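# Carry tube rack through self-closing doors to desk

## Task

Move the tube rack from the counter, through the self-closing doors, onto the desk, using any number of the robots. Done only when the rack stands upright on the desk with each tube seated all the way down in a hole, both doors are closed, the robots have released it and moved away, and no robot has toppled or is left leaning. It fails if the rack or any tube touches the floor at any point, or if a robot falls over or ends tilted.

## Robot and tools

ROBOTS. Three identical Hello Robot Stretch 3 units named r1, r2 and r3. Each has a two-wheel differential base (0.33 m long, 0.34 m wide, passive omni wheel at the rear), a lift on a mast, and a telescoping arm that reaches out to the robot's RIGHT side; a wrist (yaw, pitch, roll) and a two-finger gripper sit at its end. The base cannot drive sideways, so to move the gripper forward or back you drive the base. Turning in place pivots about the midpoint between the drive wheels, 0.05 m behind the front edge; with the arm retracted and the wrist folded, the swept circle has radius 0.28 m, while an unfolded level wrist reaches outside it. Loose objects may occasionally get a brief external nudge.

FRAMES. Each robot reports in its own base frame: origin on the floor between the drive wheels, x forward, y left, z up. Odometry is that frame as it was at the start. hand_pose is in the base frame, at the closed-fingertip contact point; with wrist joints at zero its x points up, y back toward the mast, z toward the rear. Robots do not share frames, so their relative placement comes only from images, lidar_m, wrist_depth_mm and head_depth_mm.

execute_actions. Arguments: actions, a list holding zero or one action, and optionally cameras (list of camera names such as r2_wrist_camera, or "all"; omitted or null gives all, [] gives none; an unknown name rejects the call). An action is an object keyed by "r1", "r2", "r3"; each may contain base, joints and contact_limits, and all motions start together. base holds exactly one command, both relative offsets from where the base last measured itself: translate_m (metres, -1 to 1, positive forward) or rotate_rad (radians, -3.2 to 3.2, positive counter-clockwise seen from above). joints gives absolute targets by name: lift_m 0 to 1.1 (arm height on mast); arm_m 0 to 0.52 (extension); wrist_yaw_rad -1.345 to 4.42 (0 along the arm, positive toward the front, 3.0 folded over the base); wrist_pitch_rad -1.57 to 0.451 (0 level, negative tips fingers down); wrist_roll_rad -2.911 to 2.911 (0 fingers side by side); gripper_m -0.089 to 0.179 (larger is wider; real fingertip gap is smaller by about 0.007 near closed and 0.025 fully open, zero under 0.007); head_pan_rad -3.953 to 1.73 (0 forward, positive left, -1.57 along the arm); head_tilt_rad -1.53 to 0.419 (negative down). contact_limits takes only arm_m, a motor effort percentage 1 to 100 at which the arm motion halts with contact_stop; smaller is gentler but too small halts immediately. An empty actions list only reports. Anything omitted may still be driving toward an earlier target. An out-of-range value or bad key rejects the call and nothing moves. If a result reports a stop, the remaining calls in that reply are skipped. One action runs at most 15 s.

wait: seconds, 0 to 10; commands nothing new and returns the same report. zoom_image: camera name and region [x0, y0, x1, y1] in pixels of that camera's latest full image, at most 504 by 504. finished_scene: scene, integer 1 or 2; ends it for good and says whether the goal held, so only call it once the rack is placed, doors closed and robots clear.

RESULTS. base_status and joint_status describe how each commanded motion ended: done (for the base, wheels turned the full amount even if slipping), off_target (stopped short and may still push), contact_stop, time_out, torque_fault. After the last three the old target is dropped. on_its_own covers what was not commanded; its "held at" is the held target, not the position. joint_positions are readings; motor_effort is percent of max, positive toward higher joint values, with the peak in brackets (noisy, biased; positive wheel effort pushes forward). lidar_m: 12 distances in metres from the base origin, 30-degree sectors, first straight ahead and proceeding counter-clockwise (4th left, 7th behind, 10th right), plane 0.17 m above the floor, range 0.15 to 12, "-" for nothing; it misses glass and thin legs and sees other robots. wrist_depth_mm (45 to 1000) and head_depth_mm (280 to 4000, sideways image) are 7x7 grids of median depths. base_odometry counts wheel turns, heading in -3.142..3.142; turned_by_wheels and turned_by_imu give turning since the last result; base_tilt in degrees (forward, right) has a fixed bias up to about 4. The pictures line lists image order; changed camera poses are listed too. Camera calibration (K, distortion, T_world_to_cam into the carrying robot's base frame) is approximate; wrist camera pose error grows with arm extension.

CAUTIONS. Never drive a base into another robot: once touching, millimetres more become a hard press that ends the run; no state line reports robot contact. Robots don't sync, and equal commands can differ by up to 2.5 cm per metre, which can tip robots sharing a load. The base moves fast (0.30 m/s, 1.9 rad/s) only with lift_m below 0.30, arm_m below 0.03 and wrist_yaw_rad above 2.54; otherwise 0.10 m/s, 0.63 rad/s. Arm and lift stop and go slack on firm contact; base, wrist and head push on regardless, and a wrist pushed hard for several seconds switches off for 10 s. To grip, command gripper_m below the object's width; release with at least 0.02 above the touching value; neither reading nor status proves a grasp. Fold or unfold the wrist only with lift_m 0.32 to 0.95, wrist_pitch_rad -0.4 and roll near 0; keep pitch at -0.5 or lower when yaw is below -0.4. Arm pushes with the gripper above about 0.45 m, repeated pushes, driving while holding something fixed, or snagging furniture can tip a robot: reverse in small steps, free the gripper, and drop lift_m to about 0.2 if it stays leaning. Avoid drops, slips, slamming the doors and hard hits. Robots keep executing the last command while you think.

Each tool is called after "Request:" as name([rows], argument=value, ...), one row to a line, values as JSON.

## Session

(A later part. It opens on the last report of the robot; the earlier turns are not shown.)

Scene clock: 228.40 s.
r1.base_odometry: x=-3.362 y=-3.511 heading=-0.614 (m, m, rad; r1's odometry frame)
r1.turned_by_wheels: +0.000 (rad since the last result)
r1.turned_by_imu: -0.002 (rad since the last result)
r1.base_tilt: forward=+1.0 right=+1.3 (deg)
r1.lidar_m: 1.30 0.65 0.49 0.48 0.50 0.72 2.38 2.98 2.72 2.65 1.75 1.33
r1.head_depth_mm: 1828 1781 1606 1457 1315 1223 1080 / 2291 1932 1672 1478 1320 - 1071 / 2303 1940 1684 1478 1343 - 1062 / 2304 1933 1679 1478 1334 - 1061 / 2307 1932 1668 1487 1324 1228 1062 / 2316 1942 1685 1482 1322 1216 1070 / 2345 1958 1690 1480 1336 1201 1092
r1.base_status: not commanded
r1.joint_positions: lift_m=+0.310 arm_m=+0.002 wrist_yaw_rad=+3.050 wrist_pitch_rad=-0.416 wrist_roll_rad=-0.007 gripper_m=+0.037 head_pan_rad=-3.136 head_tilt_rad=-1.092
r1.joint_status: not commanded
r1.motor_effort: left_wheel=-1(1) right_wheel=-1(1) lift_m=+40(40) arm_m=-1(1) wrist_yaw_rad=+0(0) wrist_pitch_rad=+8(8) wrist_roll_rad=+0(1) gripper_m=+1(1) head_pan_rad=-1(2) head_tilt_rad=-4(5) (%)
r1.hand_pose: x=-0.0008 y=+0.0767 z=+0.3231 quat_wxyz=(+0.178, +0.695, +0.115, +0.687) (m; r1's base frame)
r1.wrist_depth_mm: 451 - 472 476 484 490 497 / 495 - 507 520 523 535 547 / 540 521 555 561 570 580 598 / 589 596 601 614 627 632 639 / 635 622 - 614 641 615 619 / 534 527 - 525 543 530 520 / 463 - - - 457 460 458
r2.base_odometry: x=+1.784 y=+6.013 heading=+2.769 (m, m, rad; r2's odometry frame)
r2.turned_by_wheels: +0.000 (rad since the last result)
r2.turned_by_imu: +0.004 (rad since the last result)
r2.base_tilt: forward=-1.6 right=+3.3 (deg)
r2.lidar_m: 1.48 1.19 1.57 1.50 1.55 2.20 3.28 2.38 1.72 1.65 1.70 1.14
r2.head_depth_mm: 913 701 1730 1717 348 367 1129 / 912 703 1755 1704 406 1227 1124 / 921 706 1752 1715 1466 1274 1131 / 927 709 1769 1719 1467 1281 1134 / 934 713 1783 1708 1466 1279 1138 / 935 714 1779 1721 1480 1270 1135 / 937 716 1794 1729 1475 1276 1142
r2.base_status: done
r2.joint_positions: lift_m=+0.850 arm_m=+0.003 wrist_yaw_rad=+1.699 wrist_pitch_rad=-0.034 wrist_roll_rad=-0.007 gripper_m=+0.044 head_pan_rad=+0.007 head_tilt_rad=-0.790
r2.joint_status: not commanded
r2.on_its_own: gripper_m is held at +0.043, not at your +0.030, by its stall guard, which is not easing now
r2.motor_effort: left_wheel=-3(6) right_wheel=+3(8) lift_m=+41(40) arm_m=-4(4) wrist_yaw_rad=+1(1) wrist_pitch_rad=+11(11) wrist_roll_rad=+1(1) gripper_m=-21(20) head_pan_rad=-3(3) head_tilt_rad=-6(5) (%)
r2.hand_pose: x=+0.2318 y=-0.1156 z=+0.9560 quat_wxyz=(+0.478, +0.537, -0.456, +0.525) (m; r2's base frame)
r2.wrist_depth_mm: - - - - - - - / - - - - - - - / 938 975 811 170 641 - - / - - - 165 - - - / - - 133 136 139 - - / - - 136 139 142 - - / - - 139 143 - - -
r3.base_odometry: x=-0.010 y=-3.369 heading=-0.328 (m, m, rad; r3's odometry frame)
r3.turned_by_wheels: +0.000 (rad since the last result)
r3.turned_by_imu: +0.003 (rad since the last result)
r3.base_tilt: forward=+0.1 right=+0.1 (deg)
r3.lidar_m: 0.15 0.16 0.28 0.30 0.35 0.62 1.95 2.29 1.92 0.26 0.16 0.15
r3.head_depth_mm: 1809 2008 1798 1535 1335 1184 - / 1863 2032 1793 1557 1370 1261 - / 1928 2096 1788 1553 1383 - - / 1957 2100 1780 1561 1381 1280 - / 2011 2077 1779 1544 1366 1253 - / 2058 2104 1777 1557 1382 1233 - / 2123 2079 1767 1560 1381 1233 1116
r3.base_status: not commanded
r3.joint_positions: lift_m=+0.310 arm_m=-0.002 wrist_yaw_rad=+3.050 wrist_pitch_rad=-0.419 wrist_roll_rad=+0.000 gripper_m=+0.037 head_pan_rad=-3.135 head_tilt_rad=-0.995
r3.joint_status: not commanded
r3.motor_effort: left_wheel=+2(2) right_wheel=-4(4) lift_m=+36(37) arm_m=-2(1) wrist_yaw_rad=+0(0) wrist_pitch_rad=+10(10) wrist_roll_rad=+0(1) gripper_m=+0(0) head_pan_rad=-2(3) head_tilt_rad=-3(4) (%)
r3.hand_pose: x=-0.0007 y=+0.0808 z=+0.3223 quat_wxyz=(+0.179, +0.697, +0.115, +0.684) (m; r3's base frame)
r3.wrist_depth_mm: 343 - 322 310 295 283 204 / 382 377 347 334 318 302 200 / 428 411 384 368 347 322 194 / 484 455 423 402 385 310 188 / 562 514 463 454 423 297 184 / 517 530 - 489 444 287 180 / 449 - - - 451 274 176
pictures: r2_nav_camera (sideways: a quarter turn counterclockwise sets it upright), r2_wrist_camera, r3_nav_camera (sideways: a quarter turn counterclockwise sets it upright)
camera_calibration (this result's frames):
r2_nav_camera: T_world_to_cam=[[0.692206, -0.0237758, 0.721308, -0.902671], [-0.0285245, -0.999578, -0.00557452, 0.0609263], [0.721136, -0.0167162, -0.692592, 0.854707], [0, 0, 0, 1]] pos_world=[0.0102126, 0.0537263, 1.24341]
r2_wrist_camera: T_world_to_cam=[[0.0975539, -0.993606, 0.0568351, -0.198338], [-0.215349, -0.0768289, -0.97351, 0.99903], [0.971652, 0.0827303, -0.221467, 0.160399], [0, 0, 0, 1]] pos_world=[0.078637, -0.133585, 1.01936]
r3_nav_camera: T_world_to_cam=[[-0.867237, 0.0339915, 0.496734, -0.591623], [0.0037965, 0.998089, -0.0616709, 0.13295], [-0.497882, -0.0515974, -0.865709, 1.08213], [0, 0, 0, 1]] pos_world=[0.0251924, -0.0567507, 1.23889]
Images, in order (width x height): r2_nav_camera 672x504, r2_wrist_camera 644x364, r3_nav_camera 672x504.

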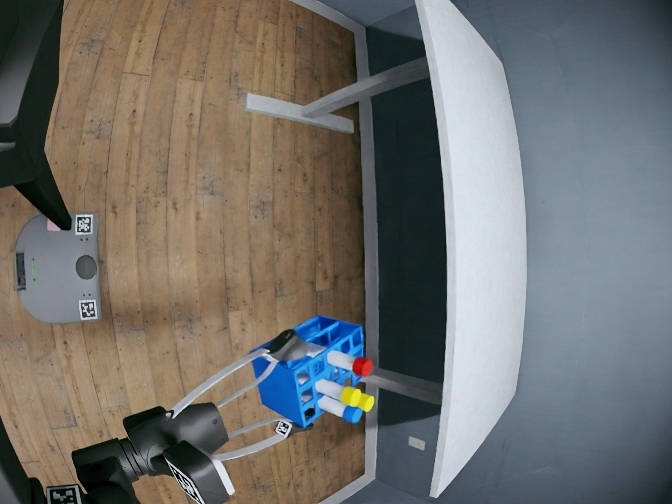

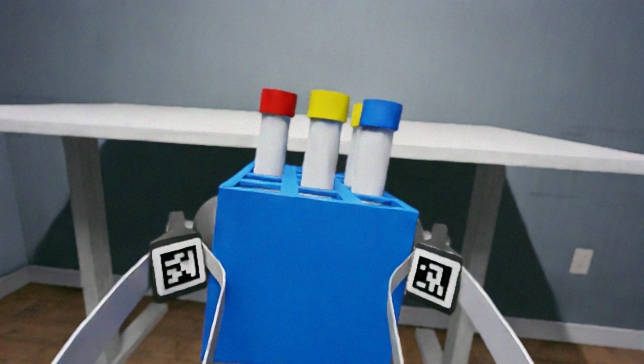

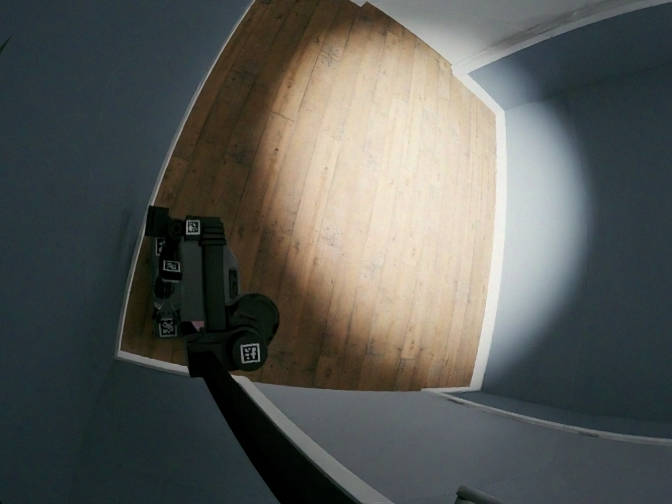

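Request:
execute_actions([
  {"r2":{"joints":{"lift_m":1.05}}},
], cameras=["r2_wrist_camera"])

Request:
execute_actions([
  {"r2":{"base":{"translate_m":0.3},"joints":{"head_tilt_rad":-0.6}}},
], cameras=["r2_nav_camera","r2_wrist_camera"])

Scene clock: 232.10 s.
r1.base_odometry: x=-3.362 y=-3.511 heading=-0.614 (m, m, rad; r1's odometry frame)
r1.turned_by_wheels: +0.000 (rad since the last result)
r1.turned_by_imu: -0.001 (rad since the last result)
r1.base_tilt: forward=+1.0 right=+1.4 (deg)
r1.lidar_m: 1.30 0.65 0.49 0.48 0.51 0.72 2.38 2.98 2.72 2.65 1.75 1.33
r1.head_depth_mm: 1845 1762 1611 1454 1314 1217 1079 / 2275 1946 1658 1473 1319 - 1074 / 2288 1937 1666 1475 1346 - 1061 / 2313 1941 1670 1475 1329 - 1066 / 2305 1939 1666 1482 1323 1234 1061 / 2299 1952 1685 1488 1321 1209 1070 / 2324 1945 1686 1484 1324 1193 1095
r1.base_status: not commanded
r1.joint_positions: lift_m=+0.310 arm_m=+0.002 wrist_yaw_rad=+3.050 wrist_pitch_rad=-0.416 wrist_roll_rad=-0.007 gripper_m=+0.037 head_pan_rad=-3.136 head_tilt_rad=-1.092
r1.joint_status: not commanded
r1.motor_effort: left_wheel=-1(1) right_wheel=-1(1) lift_m=+40(40) arm_m=-1(0) wrist_yaw_rad=-1(1) wrist_pitch_rad=+8(8) wrist_roll_rad=+0(1) gripper_m=+1(0) head_pan_rad=-3(3) head_tilt_rad=-4(5) (%)
r1.hand_pose: x=-0.0008 y=+0.0767 z=+0.3231 quat_wxyz=(+0.178, +0.695, +0.115, +0.687) (m; r1's base frame)
r1.wrist_depth_mm: 451 - 467 476 477 495 499 / 493 - 515 516 525 533 535 / 533 529 557 564 572 582 595 / 587 588 608 609 613 638 658 / 628 627 - 617 640 625 619 / 532 530 - 524 545 524 530 / 459 - - - 460 461 462
r2.base_odometry: x=+1.784 y=+6.013 heading=+2.769 (m, m, rad; r2's odometry frame)
r2.turned_by_wheels: +0.000 (rad since the last result)
r2.turned_by_imu: +0.000 (rad since the last result)
r2.base_tilt: forward=-1.6 right=+3.3 (deg)
r2.lidar_m: 1.47 1.19 1.56 1.50 1.55 2.21 3.29 2.37 1.71 1.65 1.71 1.14
r2.head_depth_mm: 911 285 - 1635 1458 1268 1128 / 920 704 1729 1714 1454 1273 1132 / 928 705 1745 1704 1464 1267 1127 / 926 710 1743 1705 1460 1280 1132 / 933 713 1756 1723 1478 1286 1140 / 933 716 1789 1713 1468 1276 1139 / 939 717 1800 1725 1473 1279 1143
r2.base_status: not commanded
r2.joint_positions: lift_m=+1.050 arm_m=+0.003 wrist_yaw_rad=+1.699 wrist_pitch_rad=-0.034 wrist_roll_rad=-0.007 gripper_m=+0.044 head_pan_rad=+0.007 head_tilt_rad=-0.790
r2.joint_status: all done
r2.on_its_own: gripper_m is held at +0.043, not at your +0.030, by its stall guard, which is not easing now
r2.motor_effort: left_wheel=-2(3) right_wheel=+2(3) lift_m=+49(53) arm_m=-4(4) wrist_yaw_rad=+1(1) wrist_pitch_rad=+11(11) wrist_roll_rad=+1(0) gripper_m=-20(21) head_pan_rad=-2(3) head_tilt_rad=-5(5) (%)
r2.hand_pose: x=+0.2318 y=-0.1156 z=+1.1559 quat_wxyz=(+0.478, +0.537, -0.456, +0.525) (m; r2's base frame)
r2.wrist_depth_mm: - - - - - - - / - - - - - - - / - - - 170 - - - / 918 976 498 166 - - - / - 709 133 136 139 730 - / - - 136 139 142 - - / - - 140 142 - - -
r3.base_odometry: x=-0.010 y=-3.369 heading=-0.328 (m, m, rad; r3's odometry frame)
r3.turned_by_wheels: +0.000 (rad since the last result)
r3.turned_by_imu: +0.001 (rad since the last result)
r3.base_tilt: forward=+0.1 right=+0.1 (deg)
r3.lidar_m: 0.15 0.16 0.28 0.30 0.35 0.62 1.95 2.28 1.93 0.26 0.16 0.15
r3.head_depth_mm: 1794 2029 1775 1524 1346 1186 - / 1871 2051 1781 1565 1371 1253 - / 1914 2078 1802 1556 1369 - - / 1950 2062 1786 1546 1374 1270 - / 1995 2082 1773 1550 1379 1249 - / 2055 2085 1790 1548 1375 1240 - / 2149 2079 1774 1555 1382 1229 1122
r3.base_status: not commanded
r3.joint_positions: lift_m=+0.310 arm_m=-0.002 wrist_yaw_rad=+3.050 wrist_pitch_rad=-0.419 wrist_roll_rad=+0.000 gripper_m=+0.037 head_pan_rad=-3.135 head_tilt_rad=-0.995
r3.joint_status: not commanded
r3.motor_effort: left_wheel=+2(2) right_wheel=-4(3) lift_m=+37(36) arm_m=-3(1) wrist_yaw_rad=+0(0) wrist_pitch_rad=+10(10) wrist_roll_rad=+1(0) gripper_m=+0(0) head_pan_rad=-3(3) head_tilt_rad=-3(3) (%)
r3.hand_pose: x=-0.0007 y=+0.0808 z=+0.3223 quat_wxyz=(+0.179, +0.697, +0.115, +0.684) (m; r3's base frame)
r3.wrist_depth_mm: 340 - 321 307 294 285 205 / 376 378 347 336 319 301 199 / 425 415 385 365 347 322 193 / 487 455 423 407 382 307 189 / 560 506 469 452 424 297 185 / 513 527 - 484 446 284 180 / 452 - - - 449 273 176
pictures: r2_wrist_camera
camera_calibration (this result's frames):
r2_wrist_camera: T_world_to_cam=[[0.0975394, -0.993608, 0.0568271, -0.209681], [-0.215093, -0.076796, -0.973569, 1.19355], [0.97171, 0.0827383, -0.221208, 0.204328], [0, 0, 0, 1]] pos_world=[0.0786289, -0.133586, 1.21912]
Images, in order (width x height): r2_wrist_camera 644x364.

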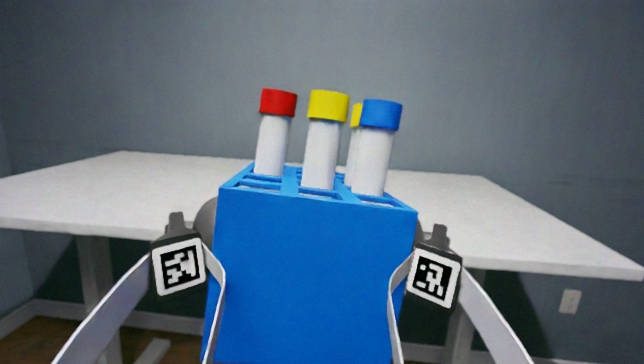

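Scene clock: 236.50 s.
r1.base_odometry: x=-3.362 y=-3.511 heading=-0.614 (m, m, rad; r1's odometry frame)
r1.turned_by_wheels: +0.000 (rad since the last result)
r1.turned_by_imu: -0.001 (rad since the last result)
r1.base_tilt: forward=+0.9 right=+1.3 (deg)
r1.lidar_m: 1.30 0.65 0.49 0.48 0.51 0.72 2.38 2.98 2.73 2.66 1.75 1.33
r1.head_depth_mm: 1847 1763 1609 1444 1320 1226 1087 / 2275 1935 1667 1472 1316 - 1074 / 2313 1942 1675 1490 1342 - 1059 / 2296 1950 1668 1472 1341 - 1065 / 2356 1938 1685 1478 1327 1235 1064 / 2331 1953 1677 1482 1324 1212 1065 / 2334 1948 1670 1476 1321 1203 1087
r1.base_status: not commanded
r1.joint_positions: lift_m=+0.310 arm_m=+0.002 wrist_yaw_rad=+3.050 wrist_pitch_rad=-0.416 wrist_roll_rad=-0.007 gripper_m=+0.037 head_pan_rad=-3.136 head_tilt_rad=-1.092
r1.joint_status: not commanded
r1.motor_effort: left_wheel=+0(1) right_wheel=-1(1) lift_m=+40(40) arm_m=-1(1) wrist_yaw_rad=+0(0) wrist_pitch_rad=+8(8) wrist_roll_rad=+0(1) gripper_m=+0(0) head_pan_rad=-1(2) head_tilt_rad=-4(4) (%)
r1.hand_pose: x=-0.0008 y=+0.0767 z=+0.3231 quat_wxyz=(+0.178, +0.695, +0.115, +0.687) (m; r1's base frame)
r1.wrist_depth_mm: 450 - 466 474 481 487 500 / 491 - 500 517 528 538 542 / 533 525 561 564 568 591 595 / 585 596 604 612 625 639 649 / 619 619 - 622 631 620 618 / 531 531 - 528 544 529 526 / 462 - - - 461 457 455
r2.base_odometry: x=+1.505 y=+6.122 heading=+2.769 (m, m, rad; r2's odometry frame)
r2.turned_by_wheels: +0.000 (rad since the last result)
r2.turned_by_imu: +0.001 (rad since the last result)
r2.base_tilt: forward=-1.6 right=+3.2 (deg)
r2.lidar_m: 1.18 0.98 0.96 1.51 1.56 2.20 3.58 2.37 1.71 1.64 1.69 0.88
r2.head_depth_mm: 965 1035 302 - 1552 1403 1203 / 968 1043 744 503 473 1400 1200 / 975 1049 744 558 473 1405 1205 / 978 1053 746 559 474 1412 1208 / 985 1053 748 559 474 1397 1209 / 987 1053 749 559 475 1413 1210 / 990 1061 750 562 475 1410 1210
r2.base_status: done
r2.joint_positions: lift_m=+1.050 arm_m=+0.003 wrist_yaw_rad=+1.699 wrist_pitch_rad=-0.034 wrist_roll_rad=-0.007 gripper_m=+0.044 head_pan_rad=+0.007 head_tilt_rad=-0.606
r2.joint_status: all done
r2.on_its_own: gripper_m is held at +0.043, not at your +0.030, by its stall guard, which is not easing now
r2.motor_effort: left_wheel=-3(3) right_wheel=+3(10) lift_m=+49(49) arm_m=-4(4) wrist_yaw_rad=+0(1) wrist_pitch_rad=+11(11) wrist_roll_rad=+1(1) gripper_m=-20(20) head_pan_rad=-3(2) head_tilt_rad=+3(21) (%)
r2.hand_pose: x=+0.2318 y=-0.1156 z=+1.1559 quat_wxyz=(+0.478, +0.537, -0.456, +0.525) (m; r2's base frame)
r2.wrist_depth_mm: - - - - 985 983 942 / - - - - - - 977 / - - - 171 - - - / 924 956 502 165 - - - / 613 634 133 135 140 745 - / 447 457 136 139 142 520 532 / 371 365 140 142 374 399 408
r3.base_odometry: x=-0.010 y=-3.369 heading=-0.328 (m, m, rad; r3's odometry frame)
r3.turned_by_wheels: +0.000 (rad since the last result)
r3.turned_by_imu: +0.001 (rad since the last result)
r3.base_tilt: forward=+0.2 right=+0.0 (deg)
r3.lidar_m: 0.15 0.16 0.28 0.30 0.35 0.62 1.95 2.29 1.93 0.27 0.16 0.15
r3.head_depth_mm: 1814 2016 1799 1535 1354 1194 - / 1859 2034 1802 1559 1379 1259 - / 1907 2085 1772 1548 1372 - - / 1961 2071 1781 1549 1379 1275 - / 1986 2111 1779 1541 1370 1246 - / 2069 2072 1777 1560 1375 1237 - / 2139 2115 1759 1544 1366 1235 1124
r3.base_status: not commanded
r3.joint_positions: lift_m=+0.310 arm_m=-0.002 wrist_yaw_rad=+3.050 wrist_pitch_rad=-0.419 wrist_roll_rad=+0.000 gripper_m=+0.037 head_pan_rad=-3.135 head_tilt_rad=-0.995
r3.joint_status: not commanded
r3.motor_effort: left_wheel=+2(1) right_wheel=-3(4) lift_m=+36(36) arm_m=-2(2) wrist_yaw_rad=+0(0) wrist_pitch_rad=+10(10) wrist_roll_rad=+0(1) gripper_m=+0(1) head_pan_rad=-1(2) head_tilt_rad=-3(3) (%)
r3.hand_pose: x=-0.0007 y=+0.0808 z=+0.3223 quat_wxyz=(+0.179, +0.697, +0.115, +0.684) (m; r3's base frame)
r3.wrist_depth_mm: 344 - 319 307 298 281 205 / 377 378 348 335 319 303 199 / 424 412 385 366 349 323 195 / 491 459 420 409 380 309 189 / 553 514 466 455 424 299 184 / 515 521 - 491 444 286 180 / 451 - - - 442 275 176
pictures: r2_nav_camera (sideways: a quarter turn counterclockwise sets it upright), r2_wrist_camera
camera_calibration (this result's frames):
r2_nav_camera: T_world_to_cam=[[0.548434, -0.0248445, 0.835825, -1.05107], [-0.0269807, -0.999564, -0.0120079, 0.0692945], [0.835759, -0.0159656, -0.548865, 0.66704], [0, 0, 0, 1]] pos_world=[0.0208269, 0.0538008, 1.24546]
r2_wrist_camera: T_world_to_cam=[[0.0975394, -0.993608, 0.0568271, -0.209681], [-0.215093, -0.076796, -0.973569, 1.19355], [0.97171, 0.0827383, -0.221208, 0.204328], [0, 0, 0, 1]] pos_world=[0.0786289, -0.133586, 1.21912]
Images, in order (width x height): r2_nav_camera 672x504, r2_wrist_camera 644x364.

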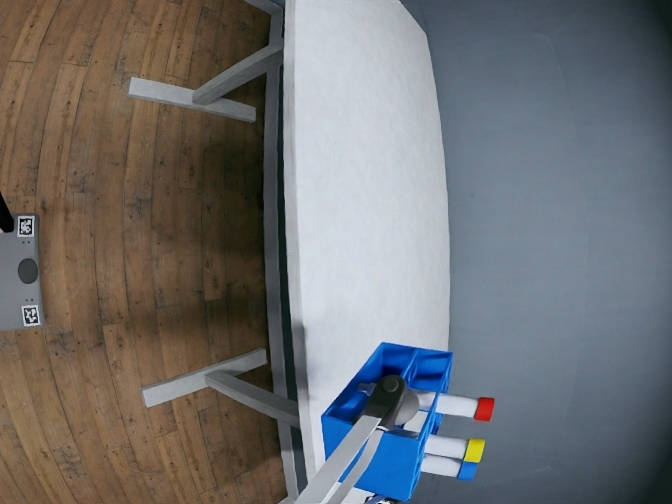

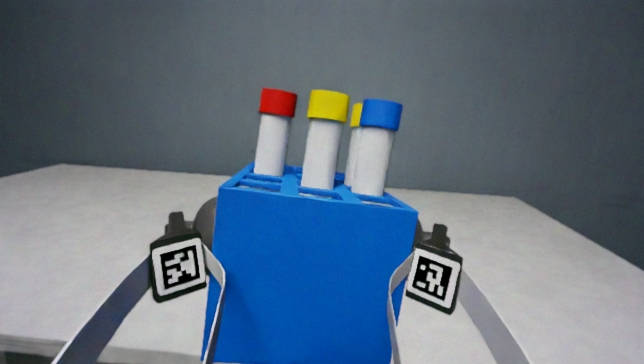

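Request:
execute_actions([
  {"r2":{"base":{"translate_m":0.27},"joints":{"wrist_pitch_rad":-0.13}}},
], cameras=[])

Request:
execute_actions([
  {"r2":{"joints":{"lift_m":0.945}}},
], cameras=["r2_nav_camera","r2_wrist_camera"])

Scene clock: 241.27 s.
r1.base_odometry: x=-3.362 y=-3.511 heading=-0.614 (m, m, rad; r1's odometry frame)
r1.turned_by_wheels: +0.000 (rad since the last result)
r1.turned_by_imu: -0.001 (rad since the last result)
r1.base_tilt: forward=+0.9 right=+1.3 (deg)
r1.lidar_m: 1.29 0.65 0.49 0.48 0.51 0.72 2.38 2.97 2.72 2.66 1.75 1.33
r1.head_depth_mm: 1836 1758 1605 1445 1312 1223 1083 / 2305 1938 1663 1477 1319 - 1076 / 2287 1930 1683 1474 1340 - 1062 / 2305 1941 1668 1470 1328 - 1065 / 2318 1944 1689 1479 1328 1230 1066 / 2326 1944 1677 1484 1330 1214 1063 / 2341 1960 1692 1491 1324 1205 1092
r1.base_status: not commanded
r1.joint_positions: lift_m=+0.310 arm_m=+0.002 wrist_yaw_rad=+3.050 wrist_pitch_rad=-0.416 wrist_roll_rad=-0.007 gripper_m=+0.037 head_pan_rad=-3.136 head_tilt_rad=-1.092
r1.joint_status: not commanded
r1.motor_effort: left_wheel=-1(1) right_wheel=-1(1) lift_m=+40(40) arm_m=-1(0) wrist_yaw_rad=+0(0) wrist_pitch_rad=+8(8) wrist_roll_rad=+1(1) gripper_m=+1(0) head_pan_rad=-2(3) head_tilt_rad=-5(4) (%)
r1.hand_pose: x=-0.0008 y=+0.0767 z=+0.3231 quat_wxyz=(+0.178, +0.695, +0.115, +0.687) (m; r1's base frame)
r1.wrist_depth_mm: 453 - 470 476 483 494 503 / 488 - 507 515 526 540 547 / 537 530 560 565 573 584 597 / 594 597 603 612 619 640 658 / 619 621 - 623 639 631 623 / 530 528 - 525 541 530 522 / 458 - - - 458 461 458
r2.base_odometry: x=+1.253 y=+6.221 heading=+2.768 (m, m, rad; r2's odometry frame)
r2.turned_by_wheels: +0.000 (rad since the last result)
r2.turned_by_imu: +0.001 (rad since the last result)
r2.base_tilt: forward=-1.6 right=+3.2 (deg)
r2.lidar_m: 0.90 0.93 0.80 1.51 1.56 2.22 3.87 2.35 1.71 1.64 0.67 0.71
r2.head_depth_mm: 733 819 740 306 - 363 318 / 736 819 746 329 423 372 318 / 742 823 746 558 445 371 318 / 742 829 748 558 446 371 319 / 747 831 749 561 447 372 319 / 747 835 748 559 447 373 319 / 753 840 750 562 447 372 320
r2.base_status: done
r2.joint_positions: lift_m=+1.050 arm_m=+0.003 wrist_yaw_rad=+1.699 wrist_pitch_rad=-0.157 wrist_roll_rad=-0.007 gripper_m=+0.044 head_pan_rad=+0.007 head_tilt_rad=-0.606
r2.joint_status: all done
r2.on_its_own: gripper_m is held at +0.043, not at your +0.030, by its stall guard, which is not easing now
r2.motor_effort: left_wheel=-3(4) right_wheel=+3(8) lift_m=+49(49) arm_m=-4(4) wrist_yaw_rad=+1(1) wrist_pitch_rad=+9(10) wrist_roll_rad=+1(1) gripper_m=-21(21) head_pan_rad=-3(2) head_tilt_rad=+3(2) (%)
r2.hand_pose: x=+0.2259 y=-0.1164 z=+1.1247 quat_wxyz=(+0.509, +0.564, -0.422, +0.495) (m; r2's base frame)
r2.wrist_depth_mm: 827 793 771 748 735 716 693 / 865 840 818 799 771 754 733 / 906 881 878 171 796 803 777 / 626 656 385 166 695 777 810 / 459 473 133 136 139 535 560 / 366 365 136 139 142 414 425 / 309 302 140 143 317 332 336
r3.base_odometry: x=-0.010 y=-3.369 heading=-0.328 (m, m, rad; r3's odometry frame)
r3.turned_by_wheels: +0.000 (rad since the last result)
r3.turned_by_imu: +0.001 (rad since the last result)
r3.base_tilt: forward=+0.2 right=+0.0 (deg)
r3.lidar_m: 0.15 0.16 0.28 0.30 0.35 0.62 1.95 2.29 1.93 0.27 0.16 0.15
r3.head_depth_mm: 1833 2021 1772 1524 1353 1185 - / 1874 2044 1780 1553 1375 1255 - / 1917 2085 1793 1550 1370 - - / 1965 2106 1767 1560 1377 1277 - / 2008 2094 1775 1540 1374 1246 - / 2076 2115 1766 1553 1371 1234 - / 2144 2085 1789 1553 1371 1240 1115
r3.base_status: not commanded
r3.joint_positions: lift_m=+0.310 arm_m=-0.002 wrist_yaw_rad=+3.050 wrist_pitch_rad=-0.419 wrist_roll_rad=+0.000 gripper_m=+0.037 head_pan_rad=-3.135 head_tilt_rad=-0.995
r3.joint_status: not commanded
r3.motor_effort: left_wheel=+2(2) right_wheel=-4(3) lift_m=+37(37) arm_m=-2(2) wrist_yaw_rad=+0(0) wrist_pitch_rad=+10(10) wrist_roll_rad=+0(0) gripper_m=+1(1) head_pan_rad=-3(3) head_tilt_rad=-3(3) (%)
r3.hand_pose: x=-0.0007 y=+0.0808 z=+0.3223 quat_wxyz=(+0.179, +0.697, +0.115, +0.684) (m; r3's base frame)
r3.wrist_depth_mm: 343 - 321 306 297 284 204 / 378 375 348 335 319 302 199 / 428 414 382 371 347 321 194 / 484 462 422 404 382 306 189 / 562 509 471 448 427 297 185 / 517 524 - 494 445 286 181 / 451 - - - 450 276 176
pictures: none
No camera images: the call's "cameras" was empty. Leave "cameras" out to get every camera's image.

Scene clock: 243.07 s.
r1.base_odometry: x=-3.362 y=-3.511 heading=-0.614 (m, m, rad; r1's odometry frame)
r1.turned_by_wheels: +0.000 (rad since the last result)
r1.turned_by_imu: +0.000 (rad since the last result)
r1.base_tilt: forward=+0.9 right=+1.4 (deg)
r1.lidar_m: 1.30 0.65 0.49 0.48 0.51 0.72 2.37 2.97 2.73 2.66 1.75 1.33
r1.head_depth_mm: 1852 1766 1608 1450 1314 1221 1087 / 2280 1916 1669 1465 1317 - 1072 / 2311 1936 1674 1470 1340 - 1060 / 2306 1956 1682 1476 1337 - 1059 / 2295 1949 1676 1485 1315 1233 1066 / 2297 1972 1684 1472 1328 1220 1066 / 2314 1949 1694 1486 1334 1194 1082
r1.base_status: not commanded
r1.joint_positions: lift_m=+0.310 arm_m=+0.002 wrist_yaw_rad=+3.050 wrist_pitch_rad=-0.416 wrist_roll_rad=-0.007 gripper_m=+0.037 head_pan_rad=-3.136 head_tilt_rad=-1.092
r1.joint_status: not commanded
r1.motor_effort: left_wheel=-1(1) right_wheel=-1(1) lift_m=+40(40) arm_m=-1(1) wrist_yaw_rad=+0(0) wrist_pitch_rad=+8(8) wrist_roll_rad=+1(1) gripper_m=+1(0) head_pan_rad=-1(1) head_tilt_rad=-5(4) (%)
r1.hand_pose: x=-0.0008 y=+0.0767 z=+0.3231 quat_wxyz=(+0.178, +0.695, +0.115, +0.687) (m; r1's base frame)
r1.wrist_depth_mm: 450 - 467 480 483 490 500 / 488 - 501 516 530 534 546 / 534 528 558 565 568 587 598 / 585 596 609 610 624 630 644 / 620 620 - 621 642 618 614 / 529 530 - 526 535 529 522 / 465 - - - 455 460 453
r2.base_odometry: x=+1.253 y=+6.221 heading=+2.768 (m, m, rad; r2's odometry frame)
r2.turned_by_wheels: +0.000 (rad since the last result)
r2.turned_by_imu: +0.000 (rad since the last result)
r2.base_tilt: forward=-1.6 right=+3.2 (deg)
r2.lidar_m: 0.90 0.93 0.80 1.51 1.56 2.22 3.86 2.36 1.71 1.64 0.67 0.71
r2.head_depth_mm: 732 818 741 557 299 318 300 / 736 821 746 557 379 362 318 / 737 825 744 558 446 372 319 / 743 828 746 559 446 372 319 / 747 833 746 559 447 373 319 / 751 834 749 559 447 373 319 / 756 841 752 561 448 374 320
r2.base_status: not commanded
r2.joint_positions: lift_m=+0.945 arm_m=+0.003 wrist_yaw_rad=+1.699 wrist_pitch_rad=-0.148 wrist_roll_rad=-0.007 gripper_m=+0.044 head_pan_rad=+0.007 head_tilt_rad=-0.606
r2.joint_status: all done
r2.on_its_own: gripper_m is held at +0.043, not at your +0.030, by its stall guard, which is not easing now
r2.motor_effort: left_wheel=-3(3) right_wheel=+4(3) lift_m=+38(43) arm_m=-4(4) wrist_yaw_rad=+0(1) wrist_pitch_rad=+6(9) wrist_roll_rad=+1(1) gripper_m=-21(21) head_pan_rad=-3(3) head_tilt_rad=+3(3) (%)
r2.hand_pose: x=+0.2265 y=-0.1163 z=+1.0223 quat_wxyz=(+0.507, +0.562, -0.424, +0.497) (m; r2's base frame)
r2.wrist_depth_mm: 827 799 773 756 733 710 698 / 862 835 816 791 784 755 727 / 609 644 667 168 692 783 763 / 380 393 186 161 428 477 502 / 277 286 131 134 139 325 338 / 218 222 136 140 143 250 254 / 186 182 142 145 189 200 203
r3.base_odometry: x=-0.010 y=-3.369 heading=-0.328 (m, m, rad; r3's odometry frame)
r3.turned_by_wheels: +0.000 (rad since the last result)
r3.turned_by_imu: +0.001 (rad since the last result)
r3.base_tilt: forward=+0.1 right=+0.0 (deg)
r3.lidar_m: 0.15 0.16 0.28 0.30 0.35 0.62 1.96 2.29 1.92 0.26 0.16 0.15
r3.head_depth_mm: 1827 2025 1773 1536 1356 1189 - / 1837 2034 1755 1556 1379 1263 - / 1895 2086 1776 1550 1372 - - / 1952 2089 1766 1562 1383 1285 - / 1996 2078 1767 1558 1367 1254 - / 2072 2082 1772 1554 1388 1232 - / 2144 2078 1783 1552 1383 1235 1117
r3.base_status: not commanded
r3.joint_positions: lift_m=+0.310 arm_m=-0.002 wrist_yaw_rad=+3.050 wrist_pitch_rad=-0.419 wrist_roll_rad=+0.000 gripper_m=+0.037 head_pan_rad=-3.135 head_tilt_rad=-0.995
r3.joint_status: not commanded
r3.motor_effort: left_wheel=+2(2) right_wheel=-4(4) lift_m=+37(36) arm_m=-2(1) wrist_yaw_rad=+0(0) wrist_pitch_rad=+10(10) wrist_roll_rad=+1(0) gripper_m=-1(0) head_pan_rad=-2(3) head_tilt_rad=-4(4) (%)
r3.hand_pose: x=-0.0007 y=+0.0808 z=+0.3223 quat_wxyz=(+0.179, +0.697, +0.115, +0.684) (m; r3's base frame)
r3.wrist_depth_mm: 344 - 320 308 295 281 204 / 378 381 345 337 323 301 198 / 432 412 382 366 348 322 195 / 490 453 429 407 384 309 189 / 563 511 466 453 427 297 184 / 519 526 - 489 442 287 180 / 451 - - - 445 275 176
pictures: r2_nav_camera (sideways: a quarter turn counterclockwise sets it upright), r2_wrist_camera
camera_calibration (this result's frames):
r2_nav_camera: T_world_to_cam=[[0.548379, -0.0248448, 0.835861, -1.05112], [-0.0269798, -0.999564, -0.0120101, 0.0692975], [0.835795, -0.0159653, -0.54881, 0.666968], [0, 0, 0, 1]] pos_world=[0.0208307, 0.0538008, 1.24546]
r2_wrist_camera: T_world_to_cam=[[0.104049, -0.992767, 0.0598982, -0.206796], [-0.323599, -0.0907405, -0.941833, 1.05286], [0.940456, 0.0786133, -0.3307, 0.29857], [0, 0, 0, 1]] pos_world=[0.0814292, -0.133235, 1.10274]
Images, in order (width x height): r2_nav_camera 672x504, r2_wrist_camera 644x364.

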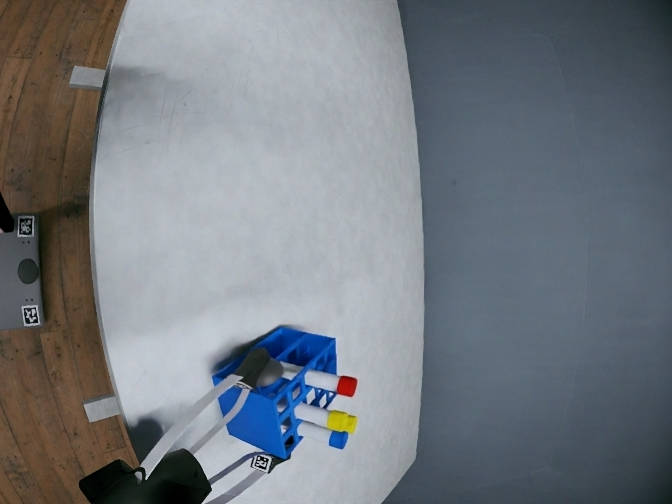

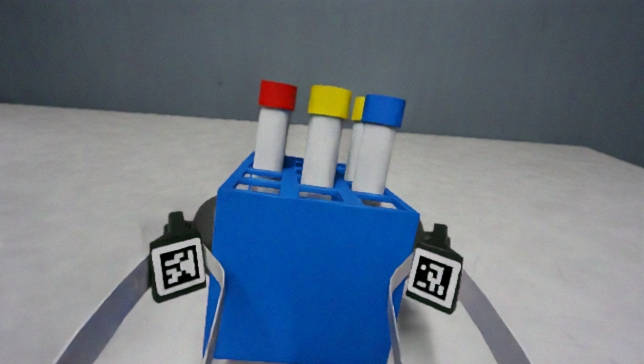

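Request:
execute_actions([
  {"r2":{"joints":{"lift_m":0.928}}},
], cameras=[])

Request:
execute_actions([
  {"r2":{"joints":{"gripper_m":0.15}}},
], cameras=[])

Request:
execute_actions([
  {"r2":{"base":{"translate_m":-0.3}}},
], cameras=["r2_wrist_camera","r1_nav_camera"])

Scene clock: 244.50 s.
r1.base_odometry: x=-3.362 y=-3.511 heading=-0.614 (m, m, rad; r1's odometry frame)
r1.turned_by_wheels: +0.000 (rad since the last result)
r1.turned_by_imu: +0.000 (rad since the last result)
r1.base_tilt: forward=+0.9 right=+1.3 (deg)
r1.lidar_m: 1.30 0.65 0.49 0.48 0.50 0.72 2.37 2.98 2.72 2.66 1.75 1.33
r1.head_depth_mm: 1836 1758 1602 1448 1314 1223 1083 / 2300 1912 1669 1481 1322 - 1075 / 2305 1930 1686 1484 1342 - 1062 / 2270 1943 1685 1485 1339 - 1059 / 2325 1951 1678 1490 1320 1227 1065 / 2304 1971 1694 1480 1321 1213 1063 / 2339 1966 1686 1489 1334 1197 1092
r1.base_status: not commanded
r1.joint_positions: lift_m=+0.310 arm_m=+0.002 wrist_yaw_rad=+3.050 wrist_pitch_rad=-0.416 wrist_roll_rad=-0.007 gripper_m=+0.037 head_pan_rad=-3.136 head_tilt_rad=-1.092
r1.joint_status: not commanded
r1.motor_effort: left_wheel=-1(1) right_wheel=-1(0) lift_m=+40(40) arm_m=-1(0) wrist_yaw_rad=+0(1) wrist_pitch_rad=+8(8) wrist_roll_rad=+1(1) gripper_m=+0(0) head_pan_rad=-2(2) head_tilt_rad=-5(4) (%)
r1.hand_pose: x=-0.0008 y=+0.0767 z=+0.3231 quat_wxyz=(+0.178, +0.695, +0.115, +0.687) (m; r1's base frame)
r1.wrist_depth_mm: 449 - 463 472 482 490 499 / 487 - 510 511 517 530 539 / 535 524 556 561 576 584 599 / 588 589 601 604 618 631 659 / 623 627 - 623 645 620 629 / 529 527 - 520 543 530 523 / 460 - - - 458 456 456
r2.base_odometry: x=+1.253 y=+6.221 heading=+2.768 (m, m, rad; r2's odometry frame)
r2.turned_by_wheels: +0.000 (rad since the last result)
r2.turned_by_imu: +0.000 (rad since the last result)
r2.base_tilt: forward=-1.6 right=+3.2 (deg)
r2.lidar_m: 0.90 0.94 0.80 1.51 1.56 2.22 3.86 2.37 1.71 1.64 0.67 0.71
r2.head_depth_mm: 733 820 741 557 310 313 301 / 737 822 745 557 376 363 312 / 742 824 745 559 446 371 319 / 743 825 745 559 447 372 319 / 748 834 746 560 447 372 319 / 750 837 749 561 448 372 319 / 753 842 751 561 448 373 320
r2.base_status: not commanded
r2.joint_positions: lift_m=+0.928 arm_m=+0.003 wrist_yaw_rad=+1.699 wrist_pitch_rad=-0.140 wrist_roll_rad=-0.007 gripper_m=+0.044 head_pan_rad=+0.007 head_tilt_rad=-0.606
r2.joint_status: all done
r2.on_its_own: gripper_m is held at +0.043, not at your +0.030, by its stall guard, which is not easing now
r2.motor_effort: left_wheel=-3(3) right_wheel=+3(2) lift_m=+38(38) arm_m=-4(4) wrist_yaw_rad=+1(1) wrist_pitch_rad=+3(5) wrist_roll_rad=+1(1) gripper_m=-22(22) head_pan_rad=-3(3) head_tilt_rad=+3(2) (%)
r2.hand_pose: x=+0.2270 y=-0.1162 z=+1.0073 quat_wxyz=(+0.505, +0.560, -0.427, +0.499) (m; r2's base frame)
r2.wrist_depth_mm: 804 797 775 756 737 709 699 / 873 842 810 777 766 753 735 / 561 594 557 171 647 774 771 / 349 358 181 159 382 433 466 / 252 261 129 132 137 297 307 / 198 199 138 141 145 226 230 / 168 165 148 150 170 180 184
r3.base_odometry: x=-0.010 y=-3.369 heading=-0.328 (m, m, rad; r3's odometry frame)
r3.turned_by_wheels: +0.000 (rad since the last result)
r3.turned_by_imu: +0.000 (rad since the last result)
r3.base_tilt: forward=+0.1 right=+0.0 (deg)
r3.lidar_m: 0.15 0.16 0.28 0.30 0.35 0.62 1.95 2.28 1.93 0.27 0.16 0.15
r3.head_depth_mm: 1798 2003 1762 1522 1340 1188 - / 1853 2067 1765 1570 1375 1266 - / 1921 2071 1780 1567 1370 - - / 1963 2084 1766 1560 1368 1276 - / 2017 2074 1793 1558 1384 1256 - / 2049 2112 1789 1558 1368 1230 - / 2112 2071 1790 1560 1379 1239 1119
r3.base_status: not commanded
r3.joint_positions: lift_m=+0.310 arm_m=-0.002 wrist_yaw_rad=+3.050 wrist_pitch_rad=-0.419 wrist_roll_rad=+0.000 gripper_m=+0.037 head_pan_rad=-3.135 head_tilt_rad=-0.995
r3.joint_status: not commanded
r3.motor_effort: left_wheel=+1(2) right_wheel=-4(4) lift_m=+36(36) arm_m=-2(2) wrist_yaw_rad=+0(0) wrist_pitch_rad=+10(10) wrist_roll_rad=+1(1) gripper_m=+0(0) head_pan_rad=-3(3) head_tilt_rad=-4(3) (%)
r3.hand_pose: x=-0.0007 y=+0.0808 z=+0.3223 quat_wxyz=(+0.179, +0.697, +0.115, +0.684) (m; r3's base frame)
r3.wrist_depth_mm: 345 - 321 305 296 282 204 / 376 379 348 337 318 302 197 / 429 410 381 366 347 322 193 / 494 459 425 405 381 308 189 / 562 509 463 454 423 299 184 / 525 529 - 494 441 287 179 / 448 - - - 446 273 176
pictures: none
No camera images: the call's "cameras" was empty. Leave "cameras" out to get every camera's image.

Scene clock: 246.07 s.
r1.base_odometry: x=-3.362 y=-3.511 heading=-0.614 (m, m, rad; r1's odometry frame)
r1.turned_by_wheels: +0.000 (rad since the last result)
r1.turned_by_imu: +0.000 (rad since the last result)
r1.base_tilt: forward=+1.0 right=+1.3 (deg)
r1.lidar_m: 1.30 0.64 0.49 0.48 0.50 0.72 2.38 2.99 2.72 2.65 1.76 1.33
r1.head_depth_mm: 1852 1761 1611 1457 1312 1221 1084 / 2285 1939 1673 1472 1320 - 1071 / 2294 1933 1675 1482 1339 - 1058 / 2293 1944 1664 1487 1327 - 1061 / 2335 1937 1677 1486 1324 1230 1064 / 2316 1933 1688 1482 1327 1212 1066 / 2328 1957 1691 1480 1328 1195 1096
r1.base_status: not commanded
r1.joint_positions: lift_m=+0.310 arm_m=+0.002 wrist_yaw_rad=+3.050 wrist_pitch_rad=-0.416 wrist_roll_rad=-0.007 gripper_m=+0.037 head_pan_rad=-3.136 head_tilt_rad=-1.092
r1.joint_status: not commanded
r1.motor_effort: left_wheel=-1(1) right_wheel=-1(1) lift_m=+40(40) arm_m=-1(1) wrist_yaw_rad=+0(0) wrist_pitch_rad=+8(8) wrist_roll_rad=+1(1) gripper_m=+0(0) head_pan_rad=-1(1) head_tilt_rad=-4(5) (%)
r1.hand_pose: x=-0.0008 y=+0.0767 z=+0.3231 quat_wxyz=(+0.178, +0.695, +0.115, +0.687) (m; r1's base frame)
r1.wrist_depth_mm: 453 - 467 474 485 487 501 / 489 - 510 516 525 533 545 / 540 532 554 557 575 583 595 / 586 594 609 608 618 625 648 / 624 617 - 629 637 619 626 / 524 532 - 527 542 525 525 / 460 - - - 462 455 458
r2.base_odometry: x=+1.253 y=+6.221 heading=+2.768 (m, m, rad; r2's odometry frame)
r2.turned_by_wheels: +0.000 (rad since the last result)
r2.turned_by_imu: +0.000 (rad since the last result)
r2.base_tilt: forward=-1.6 right=+3.3 (deg)
r2.lidar_m: 0.90 0.94 0.80 1.51 1.57 2.22 3.84 2.36 1.71 1.64 0.67 0.71
r2.head_depth_mm: 735 819 741 555 338 312 300 / 737 820 744 557 382 359 312 / 739 825 747 558 446 380 312 / 743 825 745 557 446 372 319 / 748 831 749 559 447 372 319 / 750 836 748 559 447 373 319 / 754 840 751 561 448 373 320
r2.base_status: not commanded
r2.joint_positions: lift_m=+0.928 arm_m=+0.003 wrist_yaw_rad=+1.699 wrist_pitch_rad=-0.148 wrist_roll_rad=-0.007 gripper_m=+0.150 head_pan_rad=+0.007 head_tilt_rad=-0.606
r2.joint_status: all done
r2.motor_effort: left_wheel=-3(3) right_wheel=+3(3) lift_m=+39(39) arm_m=-4(4) wrist_yaw_rad=+1(1) wrist_pitch_rad=+6(6) wrist_roll_rad=+1(1) gripper_m=+1(89) head_pan_rad=-4(3) head_tilt_rad=+3(3) (%)
r2.hand_pose: x=+0.2264 y=-0.1162 z=+1.0051 quat_wxyz=(+0.507, +0.562, -0.424, +0.497) (m; r2's base frame)
r2.wrist_depth_mm: 819 806 783 750 736 718 695 / 863 852 818 788 768 746 731 / 540 568 476 151 637 769 759 / 341 350 187 157 396 425 444 / 248 266 132 134 264 307 300 / - 192 142 141 204 - 225 / 160 163 152 152 167 176 182
r3.base_odometry: x=-0.010 y=-3.369 heading=-0.328 (m, m, rad; r3's odometry frame)
r3.turned_by_wheels: +0.000 (rad since the last result)
r3.turned_by_imu: +0.000 (rad since the last result)
r3.base_tilt: forward=+0.1 right=+0.0 (deg)
r3.lidar_m: 0.15 0.16 0.28 0.30 0.35 0.62 1.95 2.29 1.93 0.26 0.16 0.15
r3.head_depth_mm: 1811 2004 1787 1524 1351 1185 - / 1862 2038 1783 1571 1384 1258 - / 1901 2108 1795 1545 1371 - - / 1955 2101 1791 1552 1377 1269 - / 2009 2093 1760 1555 1374 1253 - / 2064 2105 1762 1552 1383 1231 - / 2116 2091 1773 1544 1371 1233 1116
r3.base_status: not commanded
r3.joint_positions: lift_m=+0.310 arm_m=-0.002 wrist_yaw_rad=+3.050 wrist_pitch_rad=-0.419 wrist_roll_rad=+0.000 gripper_m=+0.037 head_pan_rad=-3.135 head_tilt_rad=-0.995
r3.joint_status: not commanded
r3.motor_effort: left_wheel=+2(2) right_wheel=-4(4) lift_m=+36(36) arm_m=-2(1) wrist_yaw_rad=+0(0) wrist_pitch_rad=+10(10) wrist_roll_rad=+0(0) gripper_m=+0(0) head_pan_rad=-3(3) head_tilt_rad=-3(3) (%)
r3.hand_pose: x=-0.0007 y=+0.0808 z=+0.3223 quat_wxyz=(+0.179, +0.697, +0.115, +0.684) (m; r3's base frame)
r3.wrist_depth_mm: 342 - 320 307 294 283 204 / 378 379 351 332 321 303 199 / 428 415 382 368 350 321 194 / 490 457 423 405 385 307 189 / 562 512 461 445 422 299 184 / 516 528 - 489 444 286 180 / 449 - - - 445 275 177
pictures: none
No camera images: the call's "cameras" was empty. Leave "cameras" out to get every camera's image.

Scene clock: 250.23 s.
r1.base_odometry: x=-3.362 y=-3.511 heading=-0.614 (m, m, rad; r1's odometry frame)
r1.turned_by_wheels: +0.000 (rad since the last result)
r1.turned_by_imu: -0.001 (rad since the last result)
r1.base_tilt: forward=+1.0 right=+1.4 (deg)
r1.lidar_m: 1.30 0.65 0.49 0.48 0.51 0.72 2.37 2.99 2.72 2.66 1.75 1.33
r1.head_depth_mm: 1845 1758 1611 1443 1314 1230 1084 / 2286 1910 1671 1469 1320 - 1074 / 2305 1932 1674 1474 1339 - 1061 / 2289 1943 1671 1481 1336 - 1059 / 2294 1956 1679 1484 1322 1232 1065 / 2308 1926 1693 1481 1320 1213 1066 / 2306 1954 1678 1497 1329 1192 1087
r1.base_status: not commanded
r1.joint_positions: lift_m=+0.310 arm_m=+0.002 wrist_yaw_rad=+3.050 wrist_pitch_rad=-0.416 wrist_roll_rad=-0.007 gripper_m=+0.037 head_pan_rad=-3.136 head_tilt_rad=-1.092
r1.joint_status: not commanded
r1.motor_effort: left_wheel=-1(2) right_wheel=-1(1) lift_m=+40(40) arm_m=-1(1) wrist_yaw_rad=+0(0) wrist_pitch_rad=+8(8) wrist_roll_rad=+1(1) gripper_m=+0(0) head_pan_rad=-2(1) head_tilt_rad=-4(4) (%)
r1.hand_pose: x=-0.0008 y=+0.0767 z=+0.3231 quat_wxyz=(+0.178, +0.695, +0.115, +0.687) (m; r1's base frame)
r1.wrist_depth_mm: 452 - 467 474 482 488 498 / 488 - 506 515 528 539 538 / 532 524 553 566 578 588 599 / 594 587 609 610 623 635 640 / 624 616 - 624 636 622 615 / 528 528 - 529 541 527 524 / 460 - - - 453 460 461
r2.base_odometry: x=+1.532 y=+6.111 heading=+2.768 (m, m, rad; r2's odometry frame)
r2.turned_by_wheels: +0.000 (rad since the last result)
r2.turned_by_imu: -0.002 (rad since the last result)
r2.base_tilt: forward=-1.6 right=+3.3 (deg)
r2.lidar_m: 1.21 0.99 0.99 1.50 1.56 2.21 3.55 2.37 1.71 1.65 1.70 0.90
r2.head_depth_mm: 994 1056 648 535 1548 1407 1201 / 997 1062 559 528 1552 1428 1186 / 1000 1064 744 558 1551 1450 1179 / 1003 1067 746 559 1545 1402 1207 / 1008 1073 748 561 1557 1410 1212 / 1010 1083 750 559 1562 1402 1204 / 1022 1085 748 561 1559 1419 1224
r2.base_status: done
r2.joint_positions: lift_m=+0.928 arm_m=+0.003 wrist_yaw_rad=+1.699 wrist_pitch_rad=-0.148 wrist_roll_rad=-0.007 gripper_m=+0.150 head_pan_rad=+0.007 head_tilt_rad=-0.606
r2.joint_status: not commanded
r2.motor_effort: left_wheel=-3(8) right_wheel=+3(2) lift_m=+40(39) arm_m=-4(4) wrist_yaw_rad=+1(1) wrist_pitch_rad=+6(6) wrist_roll_rad=+1(1) gripper_m=+1(1) head_pan_rad=-3(3) head_tilt_rad=+2(2) (%)
r2.hand_pose: x=+0.2264 y=-0.1162 z=+1.0051 quat_wxyz=(+0.507, +0.562, -0.424, +0.497) (m; r2's base frame)
r2.wrist_depth_mm: - - - - - 981 950 / - - - - - - 995 / 531 565 602 435 711 780 - / 363 368 365 384 403 422 446 / - - - - - 334 338 / 924 - - - - - - / - - - - - - -
r3.base_odometry: x=-0.010 y=-3.369 heading=-0.328 (m, m, rad; r3's odometry frame)
r3.turned_by_wheels: +0.000 (rad since the last result)
r3.turned_by_imu: +0.001 (rad since the last result)
r3.base_tilt: forward=+0.1 right=+0.0 (deg)
r3.lidar_m: 0.15 0.16 0.28 0.30 0.35 0.62 1.95 2.28 1.93 0.26 0.16 0.15
r3.head_depth_mm: 1816 2020 1778 1524 1352 1189 - / 1843 2040 1777 1573 1370 1261 - / 1885 2101 1772 1560 1376 - - / 1971 2083 1777 1561 1384 1268 - / 2010 2084 1773 1554 1378 1244 - / 2050 2066 1761 1557 1371 1239 - / 2124 2078 1801 1541 1383 1237 1115
r3.base_status: not commanded
r3.joint_positions: lift_m=+0.310 arm_m=-0.002 wrist_yaw_rad=+3.050 wrist_pitch_rad=-0.419 wrist_roll_rad=+0.000 gripper_m=+0.037 head_pan_rad=-3.135 head_tilt_rad=-0.995
r3.joint_status: not commanded
r3.motor_effort: left_wheel=+1(2) right_wheel=-4(4) lift_m=+37(36) arm_m=-2(2) wrist_yaw_rad=+0(0) wrist_pitch_rad=+10(10) wrist_roll_rad=+0(0) gripper_m=+0(0) head_pan_rad=-4(2) head_tilt_rad=-4(3) (%)
r3.hand_pose: x=-0.0007 y=+0.0808 z=+0.3223 quat_wxyz=(+0.179, +0.697, +0.115, +0.684) (m; r3's base frame)
r3.wrist_depth_mm: 342 - 320 308 294 282 204 / 376 378 346 337 320 300 198 / 423 409 383 367 348 322 195 / 485 458 426 407 385 310 188 / 550 509 466 449 425 296 184 / 528 522 - 491 441 288 181 / 453 - - - 441 275 177
pictures: r1_nav_camera (sideways: a quarter turn counterclockwise sets it upright), r2_wrist_camera
camera_calibration (this result's frames):
r1_nav_camera: T_world_to_cam=[[-0.863159, -0.0674769, 0.500403, -0.605939], [-0.0850953, 0.996295, -0.0124379, 0.0702722], [-0.49771, -0.0533178, -0.865703, 1.08339], [0, 0, 0, 1]] pos_world=[0.0221708, -0.0531348, 1.24198]
r2_wrist_camera: T_world_to_cam=[[0.104401, -0.992729, 0.0599099, -0.205776], [-0.324258, -0.0909245, -0.941589, 1.03653], [0.94019, 0.0788765, -0.331393, 0.293717], [0, 0, 0, 1]] pos_world=[0.0814383, -0.133201, 1.08565]
Images, in order (width x height): r1_nav_camera 672x504, r2_wrist_camera 644x364.

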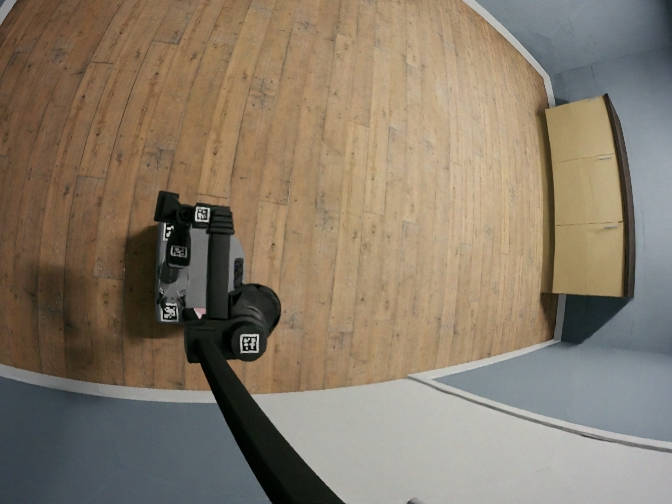

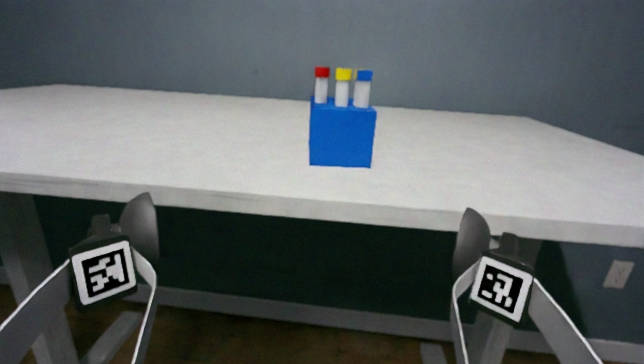

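Request:
finished_scene(scene=2)

The scene is finished: the task was done.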